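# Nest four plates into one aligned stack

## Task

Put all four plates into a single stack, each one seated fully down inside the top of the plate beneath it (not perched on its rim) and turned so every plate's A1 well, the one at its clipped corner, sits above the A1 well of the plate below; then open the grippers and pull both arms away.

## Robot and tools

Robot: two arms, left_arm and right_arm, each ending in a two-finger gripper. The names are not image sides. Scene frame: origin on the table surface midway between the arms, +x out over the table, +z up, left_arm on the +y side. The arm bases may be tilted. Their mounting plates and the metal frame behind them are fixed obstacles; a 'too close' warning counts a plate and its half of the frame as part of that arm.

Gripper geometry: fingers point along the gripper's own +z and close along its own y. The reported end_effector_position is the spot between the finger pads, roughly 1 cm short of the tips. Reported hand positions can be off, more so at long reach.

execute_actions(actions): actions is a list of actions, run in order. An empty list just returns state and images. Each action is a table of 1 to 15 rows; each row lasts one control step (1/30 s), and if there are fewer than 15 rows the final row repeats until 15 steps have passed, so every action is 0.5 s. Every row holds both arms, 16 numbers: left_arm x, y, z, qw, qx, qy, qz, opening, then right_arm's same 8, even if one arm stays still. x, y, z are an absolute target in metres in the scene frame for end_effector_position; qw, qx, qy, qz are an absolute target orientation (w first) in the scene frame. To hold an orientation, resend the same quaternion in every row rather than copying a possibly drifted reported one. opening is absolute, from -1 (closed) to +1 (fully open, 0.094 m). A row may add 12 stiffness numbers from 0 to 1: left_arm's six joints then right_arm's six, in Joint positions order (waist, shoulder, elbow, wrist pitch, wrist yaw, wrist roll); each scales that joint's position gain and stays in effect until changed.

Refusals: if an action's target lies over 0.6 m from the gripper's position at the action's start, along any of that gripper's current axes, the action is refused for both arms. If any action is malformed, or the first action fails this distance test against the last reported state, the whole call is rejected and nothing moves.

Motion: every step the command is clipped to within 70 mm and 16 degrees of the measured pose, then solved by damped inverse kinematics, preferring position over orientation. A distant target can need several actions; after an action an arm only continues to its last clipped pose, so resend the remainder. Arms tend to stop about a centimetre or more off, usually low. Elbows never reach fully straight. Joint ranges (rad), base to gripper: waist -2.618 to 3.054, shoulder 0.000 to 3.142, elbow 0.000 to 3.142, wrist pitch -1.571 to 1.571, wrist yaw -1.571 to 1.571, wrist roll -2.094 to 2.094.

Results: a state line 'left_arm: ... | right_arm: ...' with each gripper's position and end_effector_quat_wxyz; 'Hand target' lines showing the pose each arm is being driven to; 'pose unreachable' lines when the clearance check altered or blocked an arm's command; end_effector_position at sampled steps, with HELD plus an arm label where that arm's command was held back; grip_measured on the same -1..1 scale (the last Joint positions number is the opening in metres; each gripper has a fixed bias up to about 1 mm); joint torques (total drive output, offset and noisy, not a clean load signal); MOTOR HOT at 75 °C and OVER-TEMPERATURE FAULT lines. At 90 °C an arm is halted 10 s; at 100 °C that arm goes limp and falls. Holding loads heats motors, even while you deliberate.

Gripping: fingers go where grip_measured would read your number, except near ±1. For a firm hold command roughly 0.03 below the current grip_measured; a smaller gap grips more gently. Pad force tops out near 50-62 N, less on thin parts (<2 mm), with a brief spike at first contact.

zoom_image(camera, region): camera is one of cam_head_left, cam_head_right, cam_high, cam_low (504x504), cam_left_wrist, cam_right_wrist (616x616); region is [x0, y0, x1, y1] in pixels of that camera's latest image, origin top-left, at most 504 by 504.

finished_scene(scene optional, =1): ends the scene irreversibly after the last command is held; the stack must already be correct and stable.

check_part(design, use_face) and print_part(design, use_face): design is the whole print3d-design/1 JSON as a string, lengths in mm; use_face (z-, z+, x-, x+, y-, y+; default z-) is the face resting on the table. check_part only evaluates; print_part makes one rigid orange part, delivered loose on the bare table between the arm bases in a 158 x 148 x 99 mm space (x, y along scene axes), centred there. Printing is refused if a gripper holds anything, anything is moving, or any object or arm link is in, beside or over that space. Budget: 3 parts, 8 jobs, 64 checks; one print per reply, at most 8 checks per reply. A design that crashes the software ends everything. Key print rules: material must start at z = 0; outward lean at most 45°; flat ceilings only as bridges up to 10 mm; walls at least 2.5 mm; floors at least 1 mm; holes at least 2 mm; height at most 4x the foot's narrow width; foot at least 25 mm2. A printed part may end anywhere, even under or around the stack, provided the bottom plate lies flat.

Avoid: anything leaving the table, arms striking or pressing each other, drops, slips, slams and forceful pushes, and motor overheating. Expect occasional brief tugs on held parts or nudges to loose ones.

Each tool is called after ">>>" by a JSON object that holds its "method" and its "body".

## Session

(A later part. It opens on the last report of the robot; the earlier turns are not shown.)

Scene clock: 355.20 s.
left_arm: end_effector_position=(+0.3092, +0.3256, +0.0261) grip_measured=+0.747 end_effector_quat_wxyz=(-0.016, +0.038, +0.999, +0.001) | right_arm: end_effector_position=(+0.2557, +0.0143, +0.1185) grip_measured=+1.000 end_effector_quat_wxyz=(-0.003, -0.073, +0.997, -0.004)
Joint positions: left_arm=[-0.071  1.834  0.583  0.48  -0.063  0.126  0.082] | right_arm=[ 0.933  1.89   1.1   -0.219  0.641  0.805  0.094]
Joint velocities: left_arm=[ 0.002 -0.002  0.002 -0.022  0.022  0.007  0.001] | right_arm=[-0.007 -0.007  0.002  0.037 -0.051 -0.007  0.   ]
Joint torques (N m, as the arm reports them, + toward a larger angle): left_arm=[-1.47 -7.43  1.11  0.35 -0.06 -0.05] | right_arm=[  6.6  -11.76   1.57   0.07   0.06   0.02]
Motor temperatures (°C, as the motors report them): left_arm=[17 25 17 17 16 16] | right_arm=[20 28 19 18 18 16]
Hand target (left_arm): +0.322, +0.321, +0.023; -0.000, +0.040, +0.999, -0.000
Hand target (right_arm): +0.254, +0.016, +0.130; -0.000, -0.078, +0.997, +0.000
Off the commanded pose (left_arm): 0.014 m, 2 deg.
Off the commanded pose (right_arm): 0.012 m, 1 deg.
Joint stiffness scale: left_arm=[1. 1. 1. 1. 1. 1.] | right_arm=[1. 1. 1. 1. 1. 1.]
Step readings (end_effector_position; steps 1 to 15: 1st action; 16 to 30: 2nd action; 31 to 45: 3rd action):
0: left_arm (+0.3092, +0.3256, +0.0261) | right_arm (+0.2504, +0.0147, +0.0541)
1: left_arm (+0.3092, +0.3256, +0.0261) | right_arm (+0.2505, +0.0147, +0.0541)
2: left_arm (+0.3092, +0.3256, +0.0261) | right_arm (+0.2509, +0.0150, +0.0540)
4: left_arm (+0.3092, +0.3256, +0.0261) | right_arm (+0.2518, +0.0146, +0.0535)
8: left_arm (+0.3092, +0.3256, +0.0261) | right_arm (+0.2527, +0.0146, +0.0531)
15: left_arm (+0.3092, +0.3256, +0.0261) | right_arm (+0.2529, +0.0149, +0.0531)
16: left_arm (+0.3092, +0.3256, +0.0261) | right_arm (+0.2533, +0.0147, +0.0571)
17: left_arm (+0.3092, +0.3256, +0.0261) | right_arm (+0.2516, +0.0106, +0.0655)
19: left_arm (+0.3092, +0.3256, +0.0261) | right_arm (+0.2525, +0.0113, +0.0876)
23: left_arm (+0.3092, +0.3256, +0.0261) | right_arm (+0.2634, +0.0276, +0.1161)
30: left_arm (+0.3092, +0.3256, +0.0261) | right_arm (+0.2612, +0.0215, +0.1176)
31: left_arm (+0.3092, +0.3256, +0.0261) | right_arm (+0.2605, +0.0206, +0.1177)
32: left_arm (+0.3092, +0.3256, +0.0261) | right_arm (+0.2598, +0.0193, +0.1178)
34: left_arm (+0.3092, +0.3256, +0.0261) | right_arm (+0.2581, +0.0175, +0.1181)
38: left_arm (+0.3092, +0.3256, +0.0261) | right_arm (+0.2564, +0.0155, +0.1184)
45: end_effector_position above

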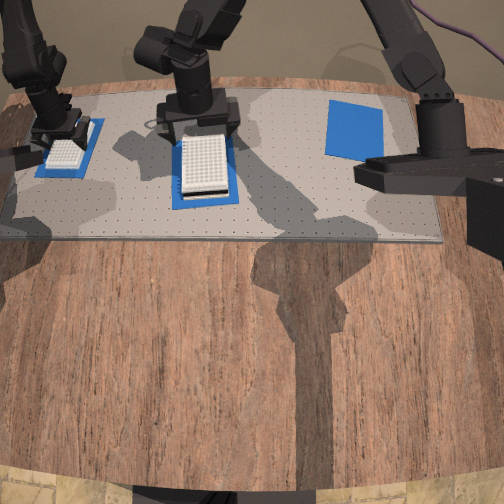

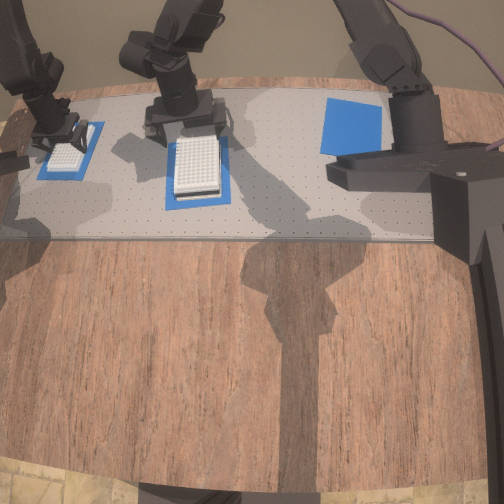

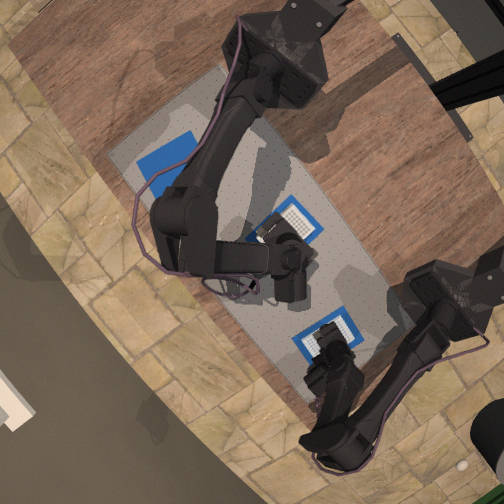

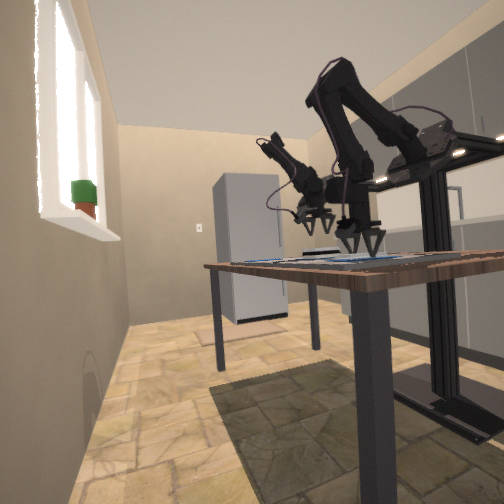

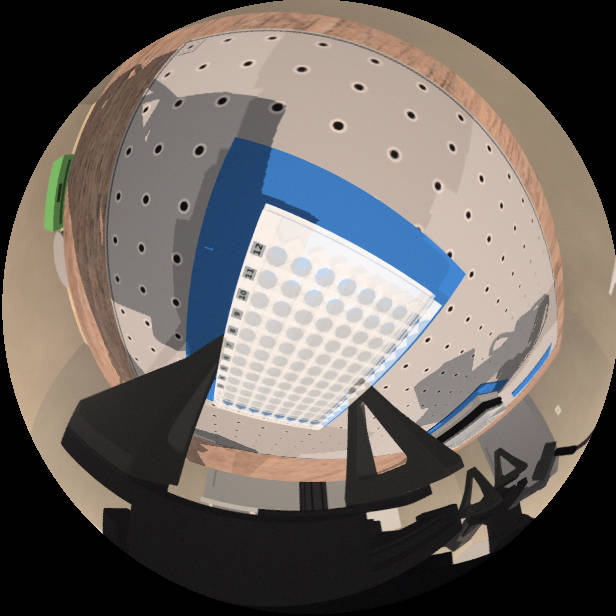

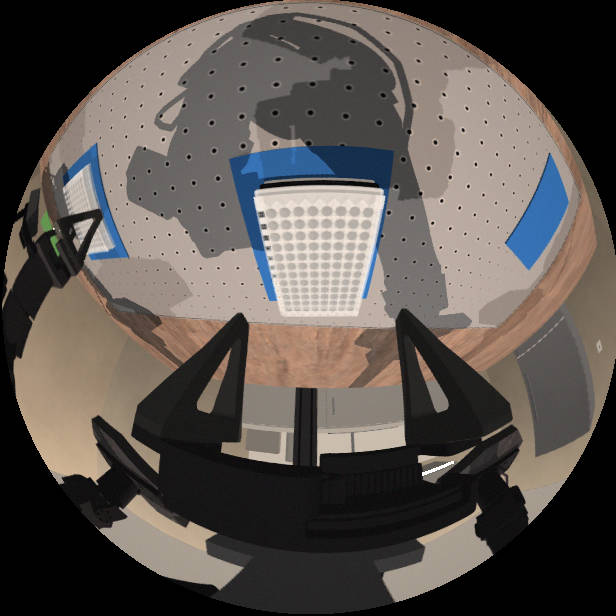

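Looks aligned. Move right away, bring #4, checking on the way.

>>> {"method": "execute_actions", "body": {"actions": [[[0.32,0.321,0.08,0,0.04,0.999,0,0.7,0.27,-0.1,0.14,0,0,1,0,1]],[[0.31,0.3,0.13,0,0.02,1,0,0.7,0.29,-0.25,0.14,0,0,1,0,1]],[[0.29,0.24,0.13,0,0,1,0,0.7,0.3,-0.3,0.14,0,0,1,0,1]],[[0.28,0.19,0.13,0,0,1,0,0.7,0.3,-0.3,0.14,0,0,1,0,1]]]}}

>>> {"method": "zoom_image", "body": {"camera": "cam_head_left", "region": [160,125,250,215]}}

>>> {"method": "zoom_image", "body": {"camera": "cam_low", "region": [290,235,360,270]}}

>>> {"method": "zoom_image", "body": {"camera": "cam_right_wrist", "region": [30,130,230,330]}}

Scene clock: 362.13 s.
left_arm: end_effector_position=(+0.2715, +0.1958, +0.1298) grip_measured=+0.747 end_effector_quat_wxyz=(-0.008, +0.011, +1.000, -0.002) | right_arm: end_effector_position=(+0.3018, -0.2968, +0.1410) grip_measured=+1.000 end_effector_quat_wxyz=(+0.000, -0.001, +1.000, +0.001)
Joint positions: left_arm=[-0.732  1.499  0.432  0.163 -0.513 -0.434  0.082] | right_arm=[-0.168  1.168  0.369  0.055 -0.12   0.087  0.094]
Joint velocities: left_arm=[-0.007  0.002  0.012 -0.037 -0.066 -0.095 -0.001] | right_arm=[-0.027 -0.007  0.017  0.007  0.037  0.007  0.   ]
Joint torques (N m, as the arm reports them, + toward a larger angle): left_arm=[-3.01 -5.66  2.81  0.13 -0.12 -0.06] | right_arm=[-1.27 -5.3   1.32  0.43 -0.09 -0.06]
Motor temperatures (°C, as the motors report them): left_arm=[17 25 17 17 16 16] | right_arm=[20 28 19 18 18 16]
Hand target (left_arm): +0.281, +0.192, +0.130; +0.003, +0.003, +1.000, +0.002
Hand target (right_arm): +0.300, -0.300, +0.140; +0.000, -0.000, +1.000, -0.000
Off the commanded pose (left_arm): 0.010 m, 2 deg.
Off the commanded pose (right_arm): 0.004 m, 0 deg.
Joint stiffness scale: left_arm=[1. 1. 1. 1. 1. 1.] | right_arm=[1. 1. 1. 1. 1. 1.]
Step readings (end_effector_position; steps 1 to 15: 1st action; 16 to 30: 2nd action; 31 to 45: 3rd action; 46 to 60: 4th action):
0: left_arm (+0.3092, +0.3256, +0.0261) | right_arm (+0.2556, +0.0140, +0.1185)
1: left_arm (+0.3098, +0.3254, +0.0298) | right_arm (+0.2558, +0.0105, +0.1188)
2: left_arm (+0.3091, +0.3254, +0.0391) | right_arm (+0.2548, -0.0023, +0.1213)
4: left_arm (+0.3178, +0.3249, +0.0585) | right_arm (+0.2558, -0.0441, +0.1252)
8: left_arm (+0.3421, +0.3250, +0.0764) | right_arm (+0.2633, -0.1138, +0.1328)
15: left_arm (+0.3328, +0.3252, +0.0768) | right_arm (+0.2705, -0.1065, +0.1371)
16: left_arm (+0.3312, +0.3241, +0.0803) | right_arm (+0.2713, -0.1090, +0.1363)
17: left_arm (+0.3275, +0.3195, +0.0890) | right_arm (+0.2741, -0.1224, +0.1361)
19: left_arm (+0.3240, +0.3057, +0.1075) | right_arm (+0.2804, -0.1689, +0.1349)
23: left_arm (+0.3300, +0.2975, +0.1254) | right_arm (+0.2869, -0.2565, +0.1392)
30: left_arm (+0.3175, +0.3024, +0.1265) | right_arm (+0.2901, -0.2589, +0.1403)
31: left_arm (+0.3163, +0.2989, +0.1272) | right_arm (+0.2912, -0.2609, +0.1399)
32: left_arm (+0.3139, +0.2837, +0.1290) | right_arm (+0.2950, -0.2750, +0.1397)
34: left_arm (+0.3047, +0.2469, +0.1334) | right_arm (+0.3019, -0.3041, +0.1410)
38: left_arm (+0.2935, +0.2318, +0.1326) | right_arm (+0.3029, -0.3102, +0.1415)
45: left_arm (+0.2946, +0.2419, +0.1313) | right_arm (+0.3020, -0.2996, +0.1410)
46: left_arm (+0.2932, +0.2397, +0.1316) | right_arm (+0.3020, -0.2990, +0.1410)
47: left_arm (+0.2896, +0.2278, +0.1326) | right_arm (+0.3019, -0.2985, +0.1410)
49: left_arm (+0.2752, +0.1999, +0.1338) | right_arm (+0.3019, -0.2979, +0.1410)
53: left_arm (+0.2642, +0.1921, +0.1300) | right_arm (+0.3018, -0.2971, +0.1410)
60: end_effector_position above

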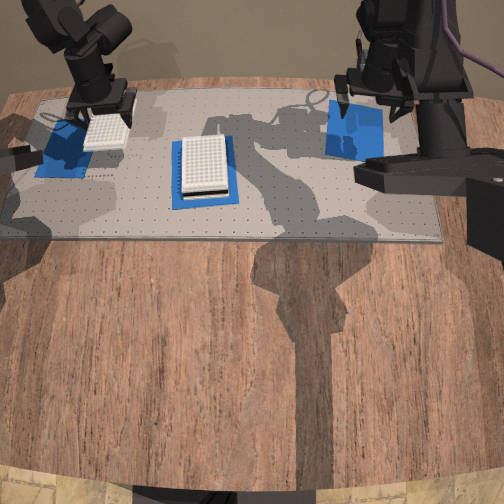

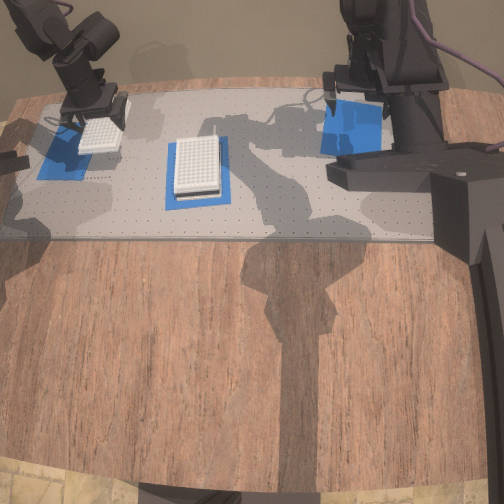

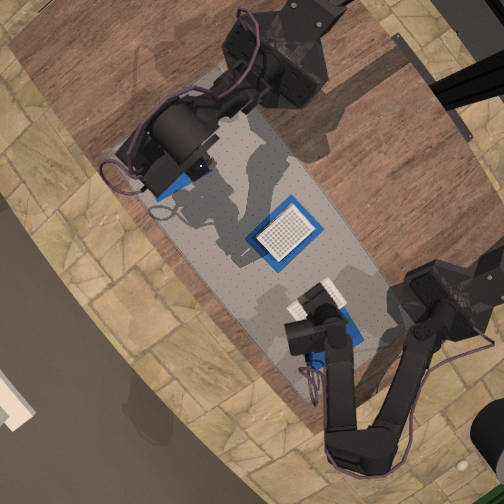

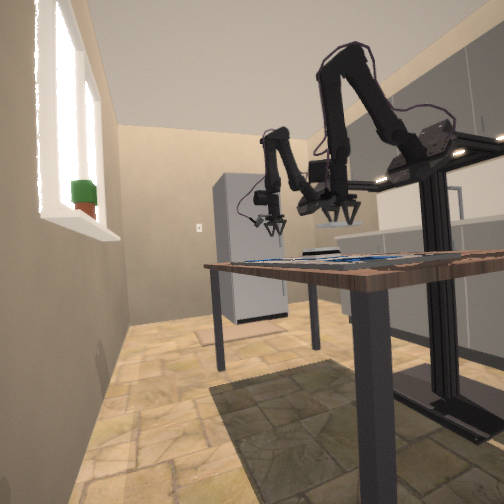

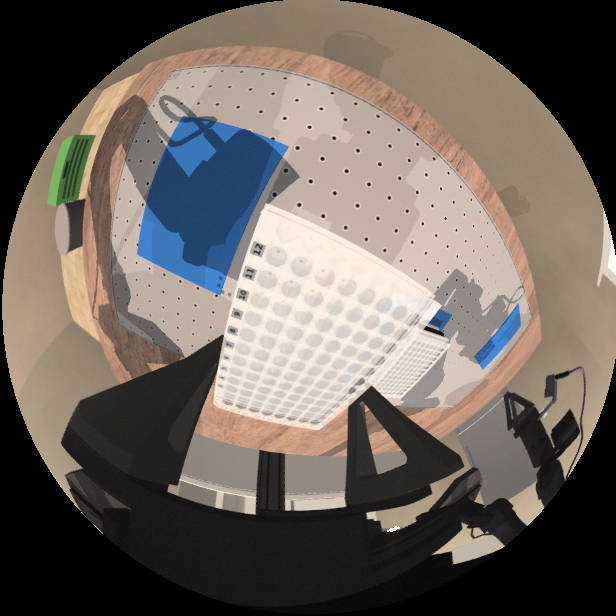

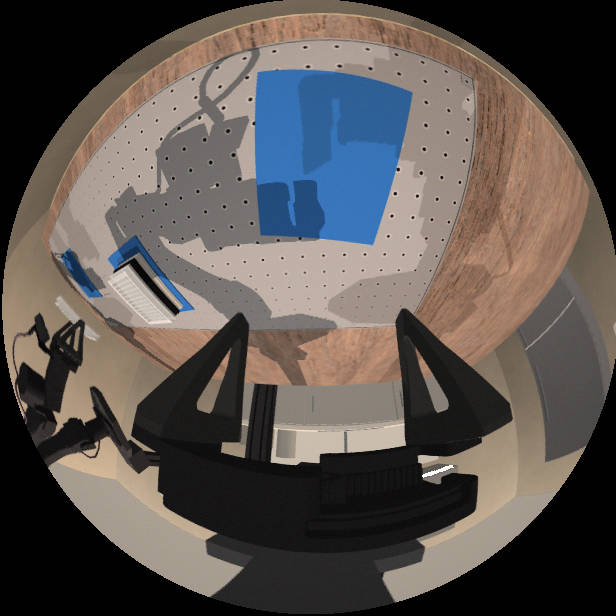

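Region (160, 125, 250, 215) of cam_head_left's 504x504 image, scaled by 5.600, with more detail than that image has.

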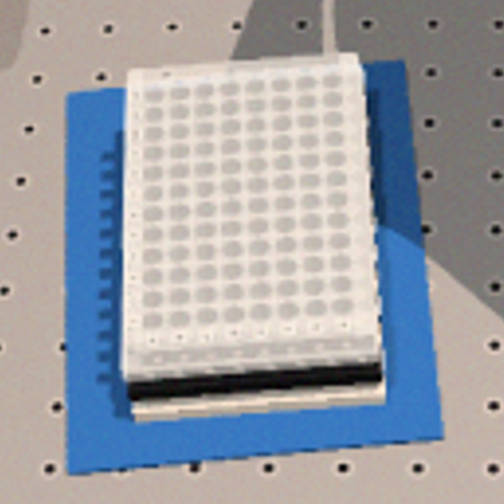

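Region (290, 235, 360, 270) of cam_low's 504x504 image, scaled by 7.200, with more detail than that image has.

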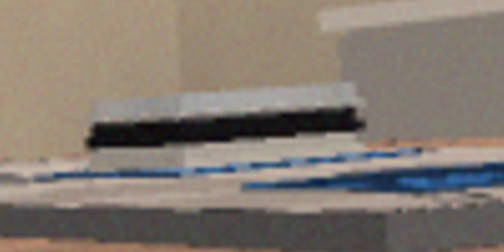

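Region (30, 130, 230, 330) of cam_right_wrist's 616x616 image, scaled by 2.520, with more detail than that image has.

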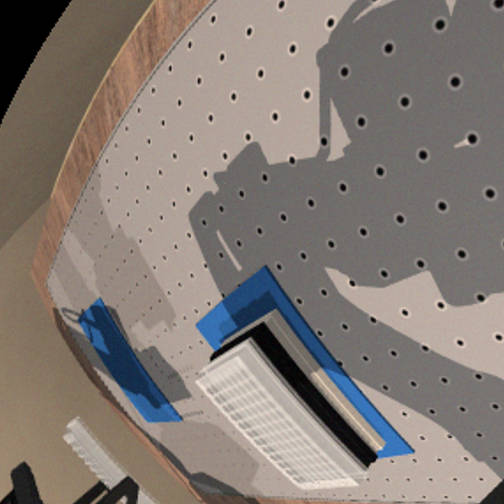

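>>> {"method": "execute_actions", "body": {"actions": [[[0.27,0.12,0.12,0,-0.02,1,0,0.7,0.3,-0.25,0.12,0,0,1,0,1]],[[0.26,0.06,0.11,0,-0.03,1,0,0.7,0.3,-0.22,0.1,0,0,1,0,1]],[[0.255,0.02,0.095,0,-0.04,0.999,0,0.7,0.3,-0.22,0.1,0,0,1,0,1]],[[0.255,0.02,0.082,0,-0.04,0.999,0,0.7,0.3,-0.22,0.1,0,0,1,0,1]]]}}

>>> {"method": "zoom_image", "body": {"camera": "cam_head_left", "region": [150,105,260,215]}}

>>> {"method": "zoom_image", "body": {"camera": "cam_right_wrist", "region": [30,180,230,380]}}

Scene clock: 373.23 s.
left_arm: end_effector_position=(+0.2463, +0.0304, +0.0806) grip_measured=+0.747 end_effector_quat_wxyz=(-0.010, -0.034, +0.999, +0.010) | right_arm: end_effector_position=(+0.2882, -0.2250, +0.1025) grip_measured=+1.000 end_effector_quat_wxyz=(-0.015, -0.003, +1.000, -0.003)
Joint positions: left_arm=[-1.07   2.158  1.016  0.014 -0.708 -0.886  0.082] | right_arm=[0.197 1.429 0.441 0.21  0.146 0.334 0.094]
Joint velocities: left_arm=[ 0.002 -0.007 -0.017  0.007  0.037 -0.051 -0.001] | right_arm=[-0.002 -0.012  0.007  0.051  0.051  0.066  0.   ]
Joint torques (N m, as the arm reports them, + toward a larger angle): left_arm=[-6.42 -7.96  3.16  0.2  -0.04  0.05] | right_arm=[ 1.08 -5.76  3.01  0.45  0.06  0.09]
Motor temperatures (°C, as the motors report them): left_arm=[18 25 17 17 16 16] | right_arm=[19 26 19 18 18 16]
Hand target (left_arm): +0.255, +0.020, +0.082; -0.000, -0.040, +0.999, +0.000
Hand target (right_arm): +0.300, -0.220, +0.101; +0.000, -0.000, +1.000, -0.000
Off the commanded pose (left_arm): 0.014 m, 2 deg.
Off the commanded pose (right_arm): 0.013 m, 2 deg.
Joint stiffness scale: left_arm=[1. 1. 1. 1. 1. 1.] | right_arm=[1. 1. 1. 1. 1. 1.]
Step readings (end_effector_position; steps 1 to 15: 1st action; 16 to 30: 2nd action; 31 to 45: 3rd action; 46 to 60: 4th action):
0: left_arm (+0.2722, +0.1973, +0.1298) | right_arm (+0.3018, -0.2966, +0.1410)
1: left_arm (+0.2722, +0.1937, +0.1297) | right_arm (+0.3010, -0.2933, +0.1396)
2: left_arm (+0.2706, +0.1802, +0.1288) | right_arm (+0.2981, -0.2790, +0.1365)
4: left_arm (+0.2639, +0.1432, +0.1270) | right_arm (+0.2868, -0.2510, +0.1304)
8: left_arm (+0.2603, +0.1194, +0.1198) | right_arm (+0.2765, -0.2480, +0.1232)
15: left_arm (+0.2637, +0.1239, +0.1192) | right_arm (+0.2824, -0.2542, +0.1225)
16: left_arm (+0.2638, +0.1213, +0.1185) | right_arm (+0.2827, -0.2524, +0.1211)
17: left_arm (+0.2638, +0.1108, +0.1158) | right_arm (+0.2822, -0.2438, +0.1175)
19: left_arm (+0.2603, +0.0804, +0.1113) | right_arm (+0.2809, -0.2258, +0.1101)
23: left_arm (+0.2552, +0.0598, +0.1076) | right_arm (+0.2826, -0.2222, +0.1033)
30: left_arm (+0.2543, +0.0655, +0.1074) | right_arm (+0.2865, -0.2247, +0.1026)
31: left_arm (+0.2544, +0.0637, +0.1061) | right_arm (+0.2869, -0.2248, +0.1026)
32: left_arm (+0.2557, +0.0565, +0.1018) | right_arm (+0.2871, -0.2248, +0.1025)
34: left_arm (+0.2565, +0.0377, +0.0936) | right_arm (+0.2875, -0.2249, +0.1025)
38: left_arm (+0.2525, +0.0278, +0.0889) | right_arm (+0.2879, -0.2250, +0.1025)
45: left_arm (+0.2504, +0.0309, +0.0889) | right_arm (+0.2881, -0.2251, +0.1025)
46: left_arm (+0.2500, +0.0308, +0.0883) | right_arm (+0.2881, -0.2251, +0.1025)
47: left_arm (+0.2502, +0.0297, +0.0869) | right_arm (+0.2881, -0.2251, +0.1025)
49: left_arm (+0.2491, +0.0288, +0.0836) | right_arm (+0.2881, -0.2251, +0.1025)
53: left_arm (+0.2463, +0.0305, +0.0807) | right_arm (+0.2882, -0.2250, +0.1025)
60: end_effector_position above

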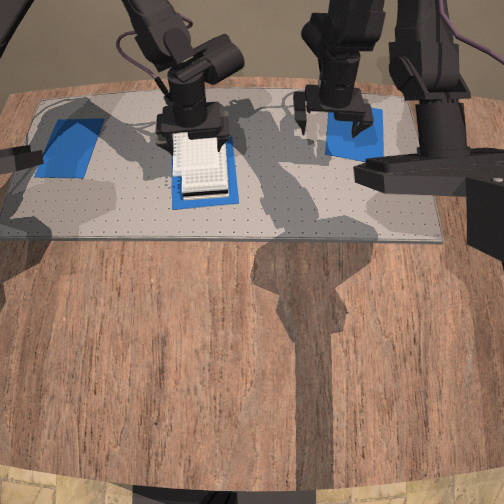

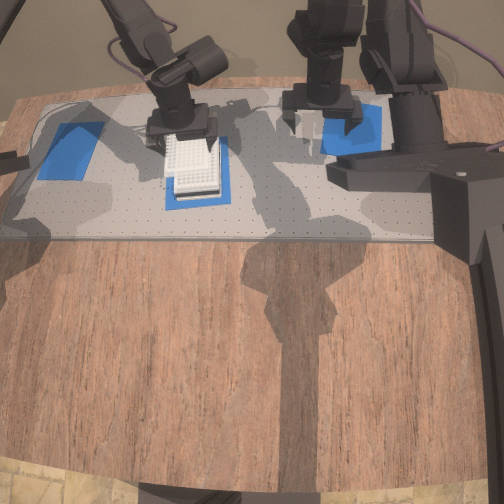

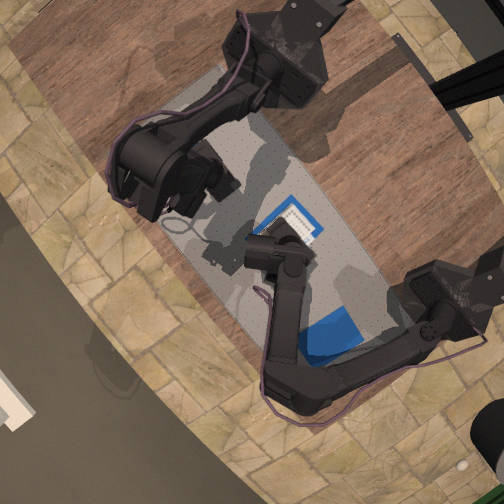

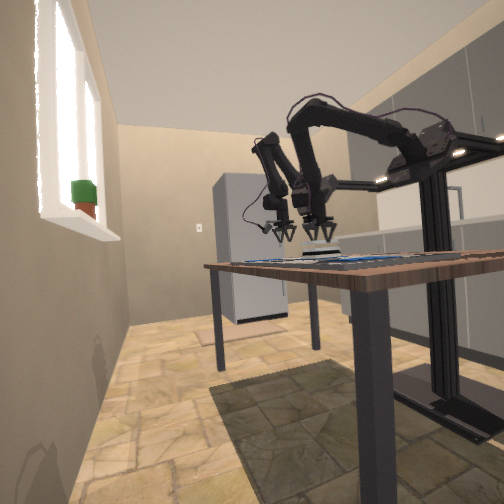

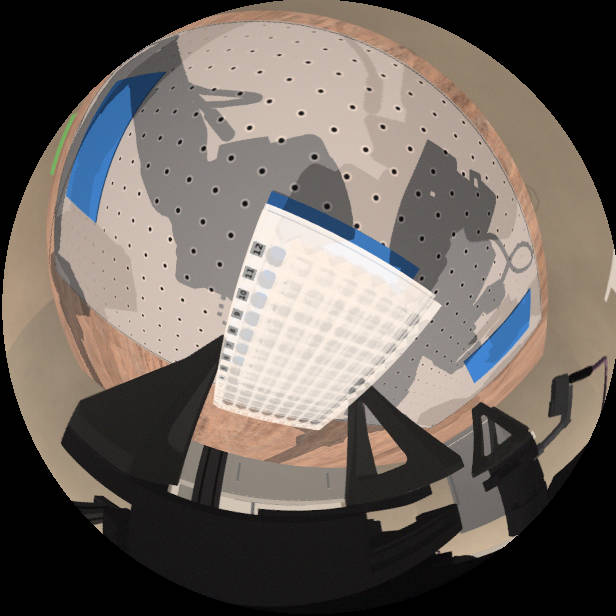

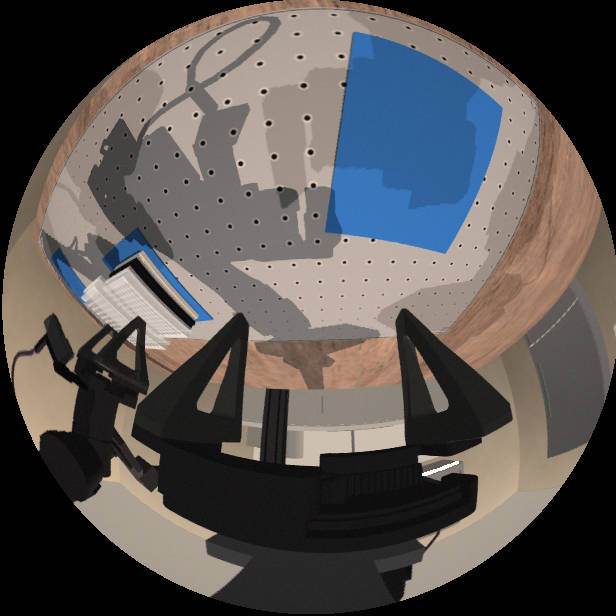

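Region (150, 105, 260, 215) of cam_head_left's 504x504 image, scaled by 4.582, with more detail than that image has.

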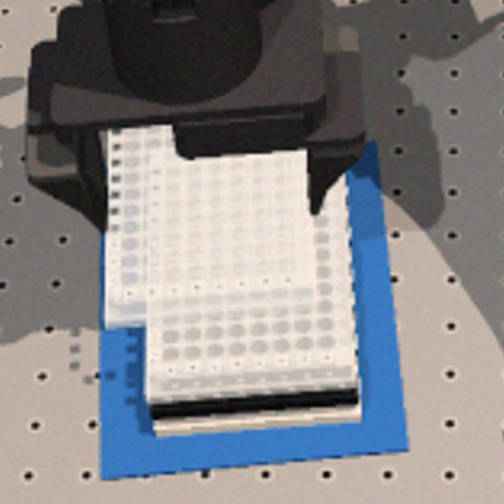

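Region (30, 180, 230, 380) of cam_right_wrist's 616x616 image, scaled by 2.520, with more detail than that image has.

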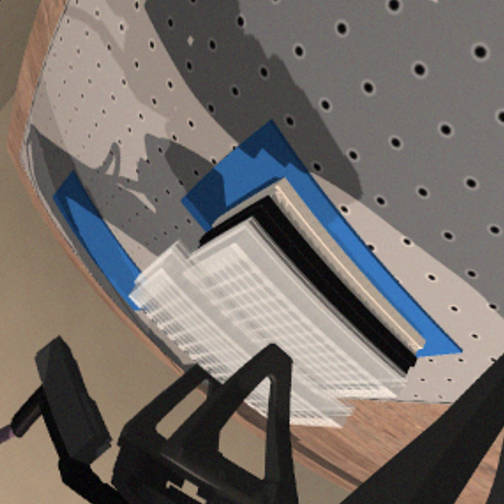

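>>> {"method": "execute_actions", "body": {"actions": [[[0.255,0.005,0.084,0,-0.055,0.998,0,0.7,0.3,-0.22,0.1,0,0,1,0,1]],[[0.255,0.005,0.075,0,-0.055,0.998,0,0.7,0.3,-0.22,0.1,0,0,1,0,1]]]}}

>>> {"method": "zoom_image", "body": {"camera": "cam_head_left", "region": [150,105,260,215]}}

>>> {"method": "zoom_image", "body": {"camera": "cam_right_wrist", "region": [60,210,230,380]}}

>>> {"method": "zoom_image", "body": {"camera": "cam_low", "region": [280,215,370,270]}}

Scene clock: 380.87 s.
left_arm: end_effector_position=(+0.2481, +0.0175, +0.0714) grip_measured=+0.747 end_effector_quat_wxyz=(-0.010, -0.053, +0.998, +0.011) | right_arm: end_effector_position=(+0.2882, -0.2250, +0.1025) grip_measured=+1.000 end_effector_quat_wxyz=(-0.015, -0.003, +1.000, -0.003)
Joint positions: left_arm=[-1.07   2.215  1.09  -0.007 -0.71  -0.926  0.082] | right_arm=[0.197 1.429 0.441 0.21  0.146 0.334 0.094]
Joint velocities: left_arm=[-0.017 -0.002 -0.012  0.007  0.037 -0.022 -0.001] | right_arm=[-0.012 -0.017  0.007  0.007 -0.037  0.022  0.   ]
Joint torques (N m, as the arm reports them, + toward a larger angle): left_arm=[-7.31 -8.3   3.23  0.16 -0.07  0.05] | right_arm=[ 1.07 -5.8   3.    0.46  0.07  0.09]
Motor temperatures (°C, as the motors report them): left_arm=[19 25 18 17 16 16] | right_arm=[19 25 19 18 18 16]
Hand target (left_arm): +0.255, +0.005, +0.075; +0.000, -0.055, +0.998, -0.000
Hand target (right_arm): +0.300, -0.220, +0.101; -0.000, -0.000, +1.000, -0.000
Off the commanded pose (left_arm): 0.015 m, 2 deg.
Off the commanded pose (right_arm): 0.013 m, 2 deg.
Joint stiffness scale: left_arm=[1. 1. 1. 1. 1. 1.] | right_arm=[1. 1. 1. 1. 1. 1.]
Step readings (end_effector_position; steps 1 to 15: 1st action; 16 to 30: 2nd action):
0: left_arm (+0.2463, +0.0304, +0.0806) | right_arm (+0.2882, -0.2250, +0.1025)
1: left_arm (+0.2468, +0.0298, +0.0803) | right_arm (+0.2882, -0.2250, +0.1025)
2: left_arm (+0.2481, +0.0271, +0.0792) | right_arm (+0.2882, -0.2250, +0.1025)
4: left_arm (+0.2522, +0.0205, +0.0773) | right_arm (+0.2882, -0.2250, +0.1025)
8: left_arm (+0.2564, +0.0162, +0.0773) | right_arm (+0.2882, -0.2250, +0.1025)
15: left_arm (+0.2556, +0.0169, +0.0773) | right_arm (+0.2882, -0.2250, +0.1025)
16: left_arm (+0.2552, +0.0170, +0.0769) | right_arm (+0.2882, -0.2250, +0.1025)
17: left_arm (+0.2545, +0.0167, +0.0760) | right_arm (+0.2882, -0.2250, +0.1025)
19: left_arm (+0.2521, +0.0164, +0.0738) | right_arm (+0.2882, -0.2250, +0.1025)
23: left_arm (+0.2481, +0.0175, +0.0714) | right_arm (+0.2882, -0.2250, +0.1025)
30: end_effector_position above

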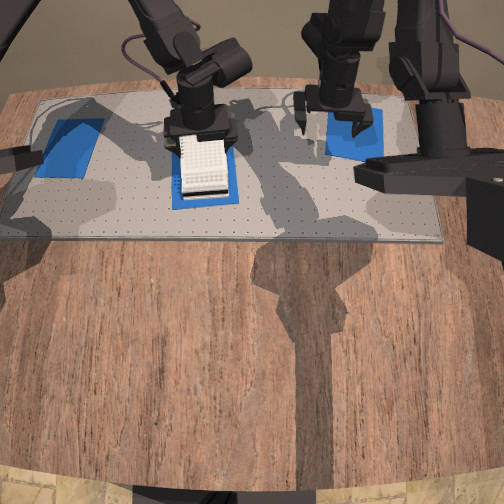

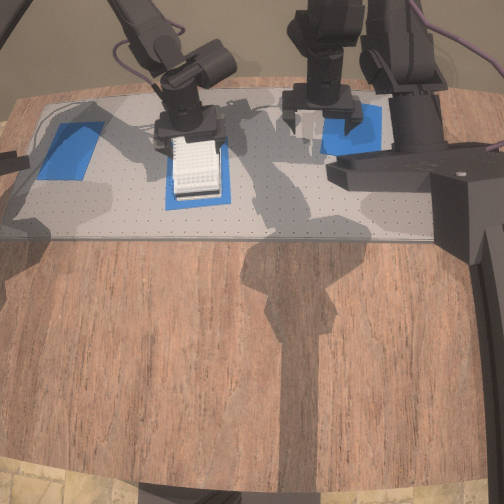

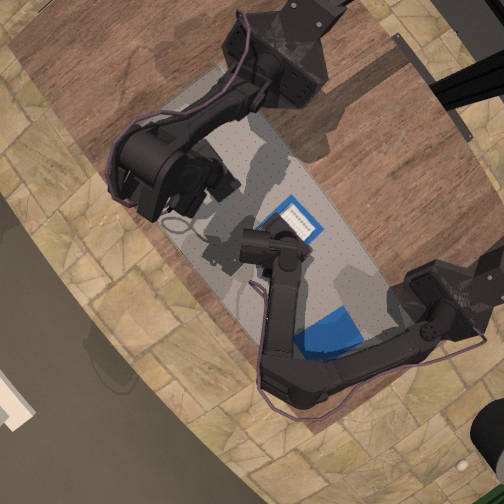

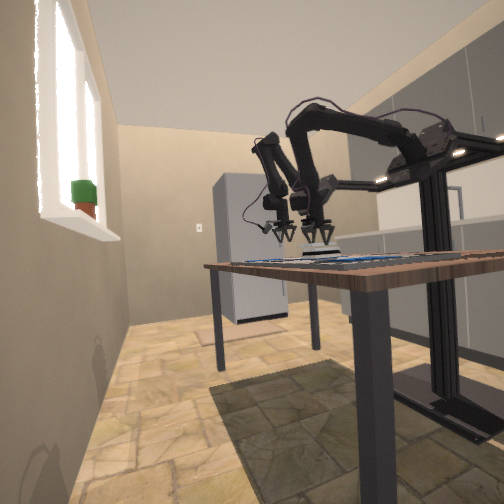

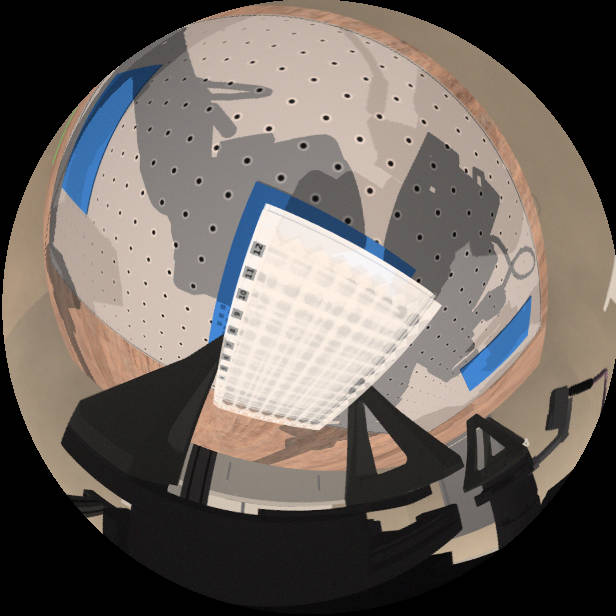

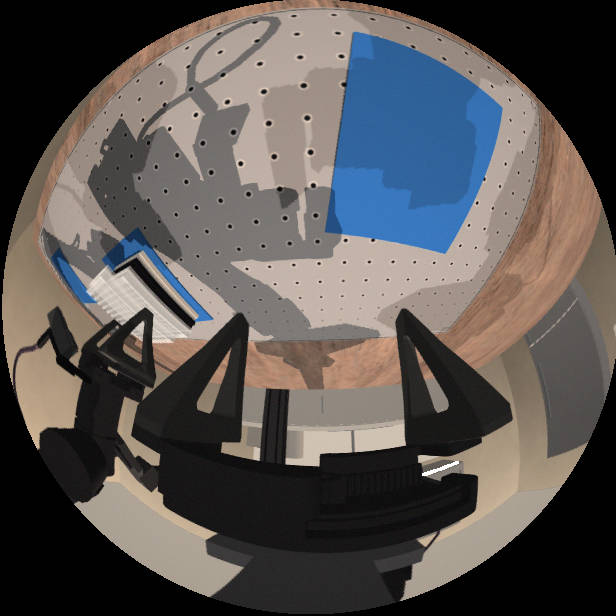

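Region (150, 105, 260, 215) of cam_head_left's 504x504 image, scaled by 4.582, with more detail than that image has.

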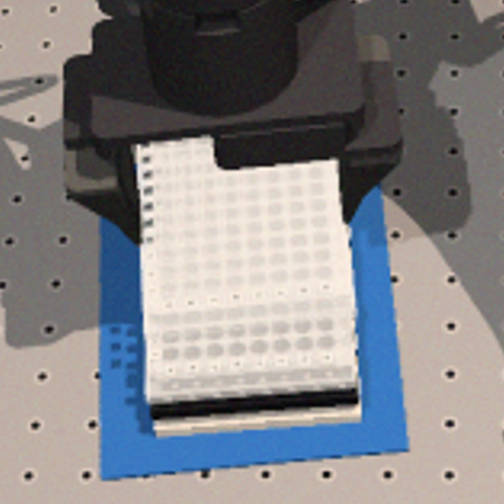

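Region (60, 210, 230, 380) of cam_right_wrist's 616x616 image, scaled by 2.965, with more detail than that image has.

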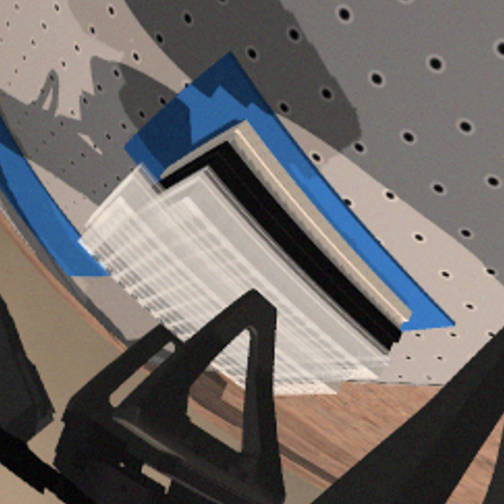

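Region (280, 215, 370, 270) of cam_low's 504x504 image, scaled by 5.600, with more detail than that image has.

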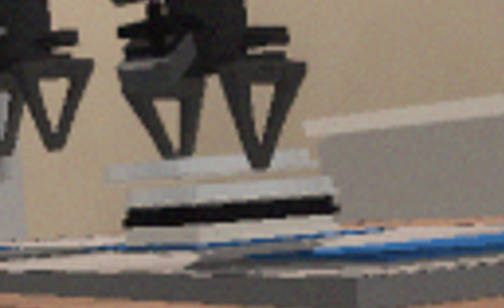

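>>> {"method": "execute_actions", "body": {"actions": [[[0.236,0.002,0.075,0,-0.055,0.998,0,0.7,0.3,-0.22,0.1,0,0,1,0,1]],[[0.236,0.002,0.075,0,-0.055,0.998,0,0.7,0.3,-0.22,0.1,0,0,1,0,1]]]}}

>>> {"method": "zoom_image", "body": {"camera": "cam_head_left", "region": [150,105,260,215]}}

>>> {"method": "zoom_image", "body": {"camera": "cam_right_wrist", "region": [60,210,230,380]}}

>>> {"method": "zoom_image", "body": {"camera": "cam_low", "region": [280,215,370,270]}}

Scene clock: 387.23 s.
left_arm: end_effector_position=(+0.2361, +0.0126, +0.0688) grip_measured=+0.747 end_effector_quat_wxyz=(-0.010, -0.056, +0.998, +0.010) | right_arm: end_effector_position=(+0.2882, -0.2250, +0.1025) grip_measured=+1.000 end_effector_quat_wxyz=(-0.015, -0.003, +1.000, -0.003)
Joint positions: left_arm=[-1.089  2.248  1.09   0.015 -0.715 -0.953  0.082] | right_arm=[0.197 1.429 0.441 0.21  0.146 0.334 0.094]
Joint velocities: left_arm=[-0.012  0.007 -0.007  0.022 -0.095  0.066 -0.001] | right_arm=[-0.002 -0.022  0.012  0.007  0.051 -0.007  0.   ]
Joint torques (N m, as the arm reports them, + toward a larger angle): left_arm=[-8.31 -8.15  1.81  0.21 -0.15 -0.06] | right_arm=[ 1.05 -5.73  3.07  0.46  0.08  0.08]
Motor temperatures (°C, as the motors report them): left_arm=[20 26 18 17 16 16] | right_arm=[19 25 19 18 18 16]
Hand target (left_arm): +0.236, +0.002, +0.075; +0.000, -0.055, +0.998, -0.000
Hand target (right_arm): +0.300, -0.220, +0.101; -0.000, -0.000, +1.000, -0.000
Off the commanded pose (left_arm): 0.012 m, 2 deg.
Off the commanded pose (right_arm): 0.013 m, 2 deg.
Joint stiffness scale: left_arm=[1. 1. 1. 1. 1. 1.] | right_arm=[1. 1. 1. 1. 1. 1.]
Step readings (end_effector_position; steps 1 to 15: 1st action; 16 to 30: 2nd action):
0: left_arm (+0.2481, +0.0175, +0.0714) | right_arm (+0.2882, -0.2250, +0.1025)
1: left_arm (+0.2477, +0.0171, +0.0712) | right_arm (+0.2882, -0.2250, +0.1025)
2: left_arm (+0.2470, +0.0161, +0.0708) | right_arm (+0.2882, -0.2250, +0.1025)
4: left_arm (+0.2426, +0.0144, +0.0699) | right_arm (+0.2882, -0.2250, +0.1025)
8: left_arm (+0.2357, +0.0132, +0.0688) | right_arm (+0.2882, -0.2250, +0.1025)
15: left_arm (+0.2361, +0.0127, +0.0688) | right_arm (+0.2882, -0.2250, +0.1025)
16: left_arm (+0.2361, +0.0127, +0.0688) | right_arm (+0.2882, -0.2250, +0.1025)
17: left_arm (+0.2361, +0.0127, +0.0688) | right_arm (+0.2882, -0.2250, +0.1025)
19: left_arm (+0.2361, +0.0127, +0.0688) | right_arm (+0.2882, -0.2250, +0.1025)
23: left_arm (+0.2361, +0.0126, +0.0688) | right_arm (+0.2882, -0.2250, +0.1025)
30: end_effector_position above

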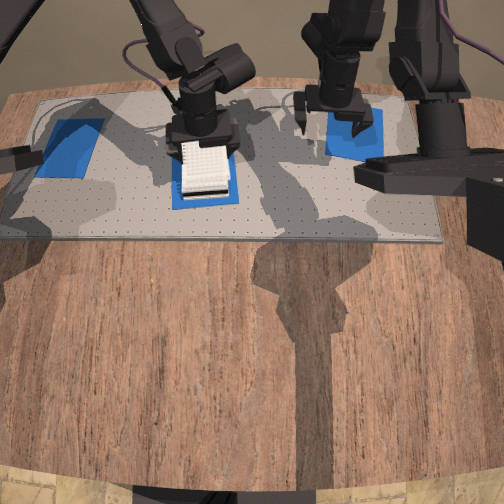

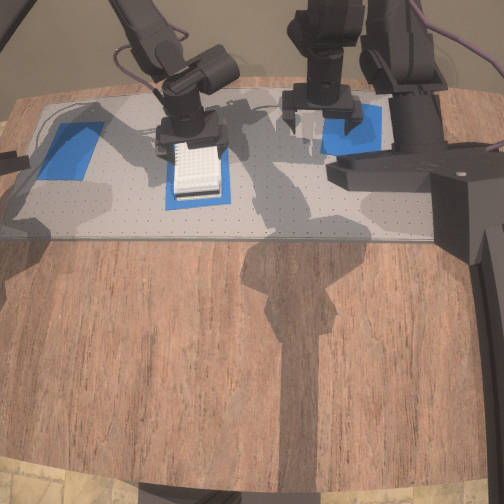

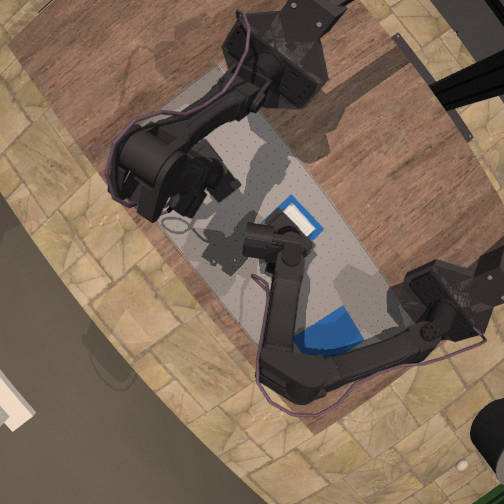

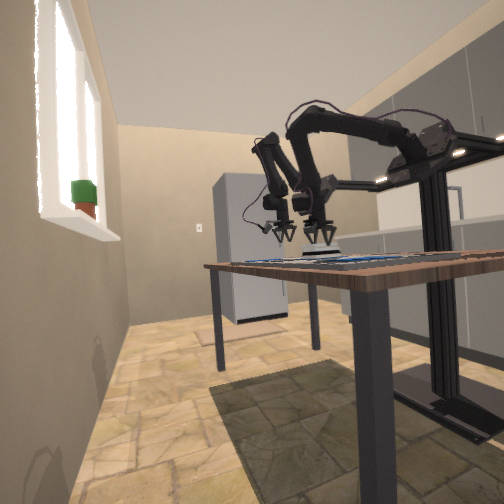

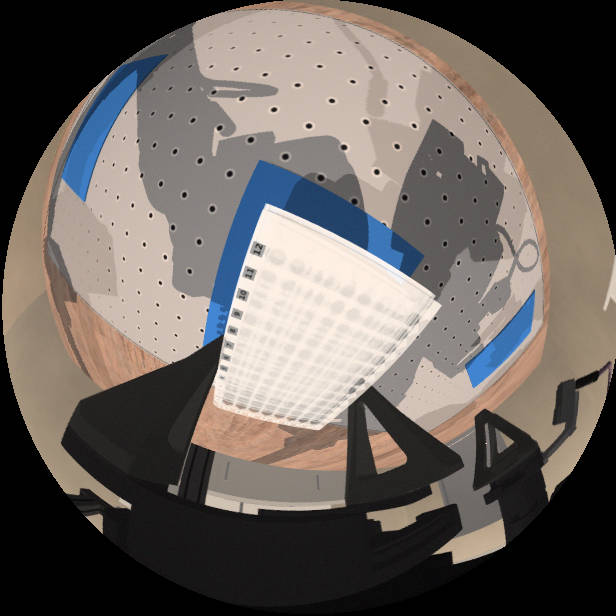

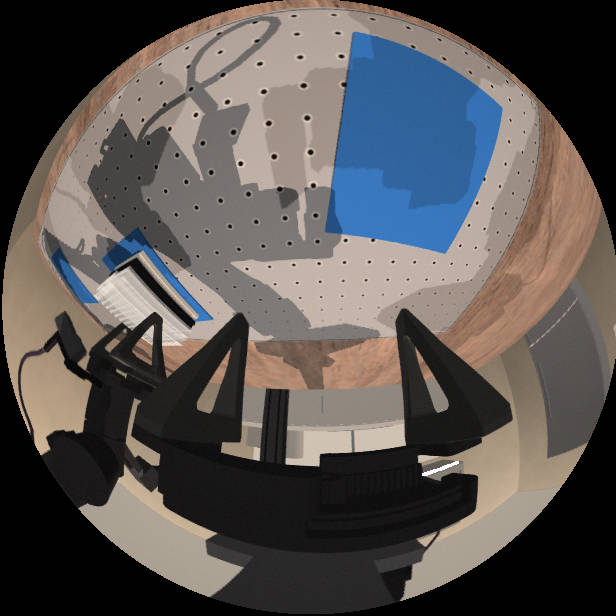

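Region (150, 105, 260, 215) of cam_head_left's 504x504 image, scaled by 4.582, with more detail than that image has.

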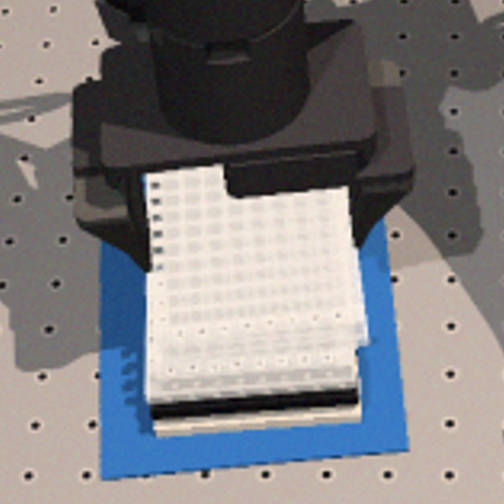

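Region (60, 210, 230, 380) of cam_right_wrist's 616x616 image, scaled by 2.965, with more detail than that image has.

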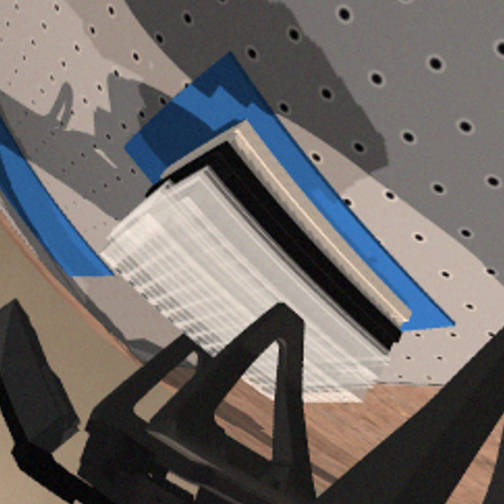

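Region (280, 215, 370, 270) of cam_low's 504x504 image, scaled by 5.600, with more detail than that image has.

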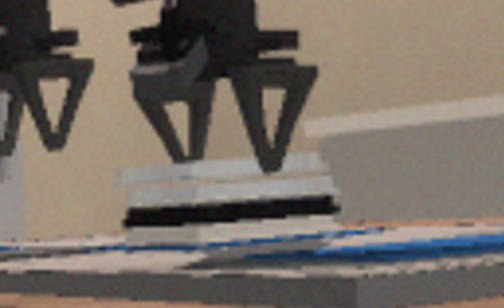

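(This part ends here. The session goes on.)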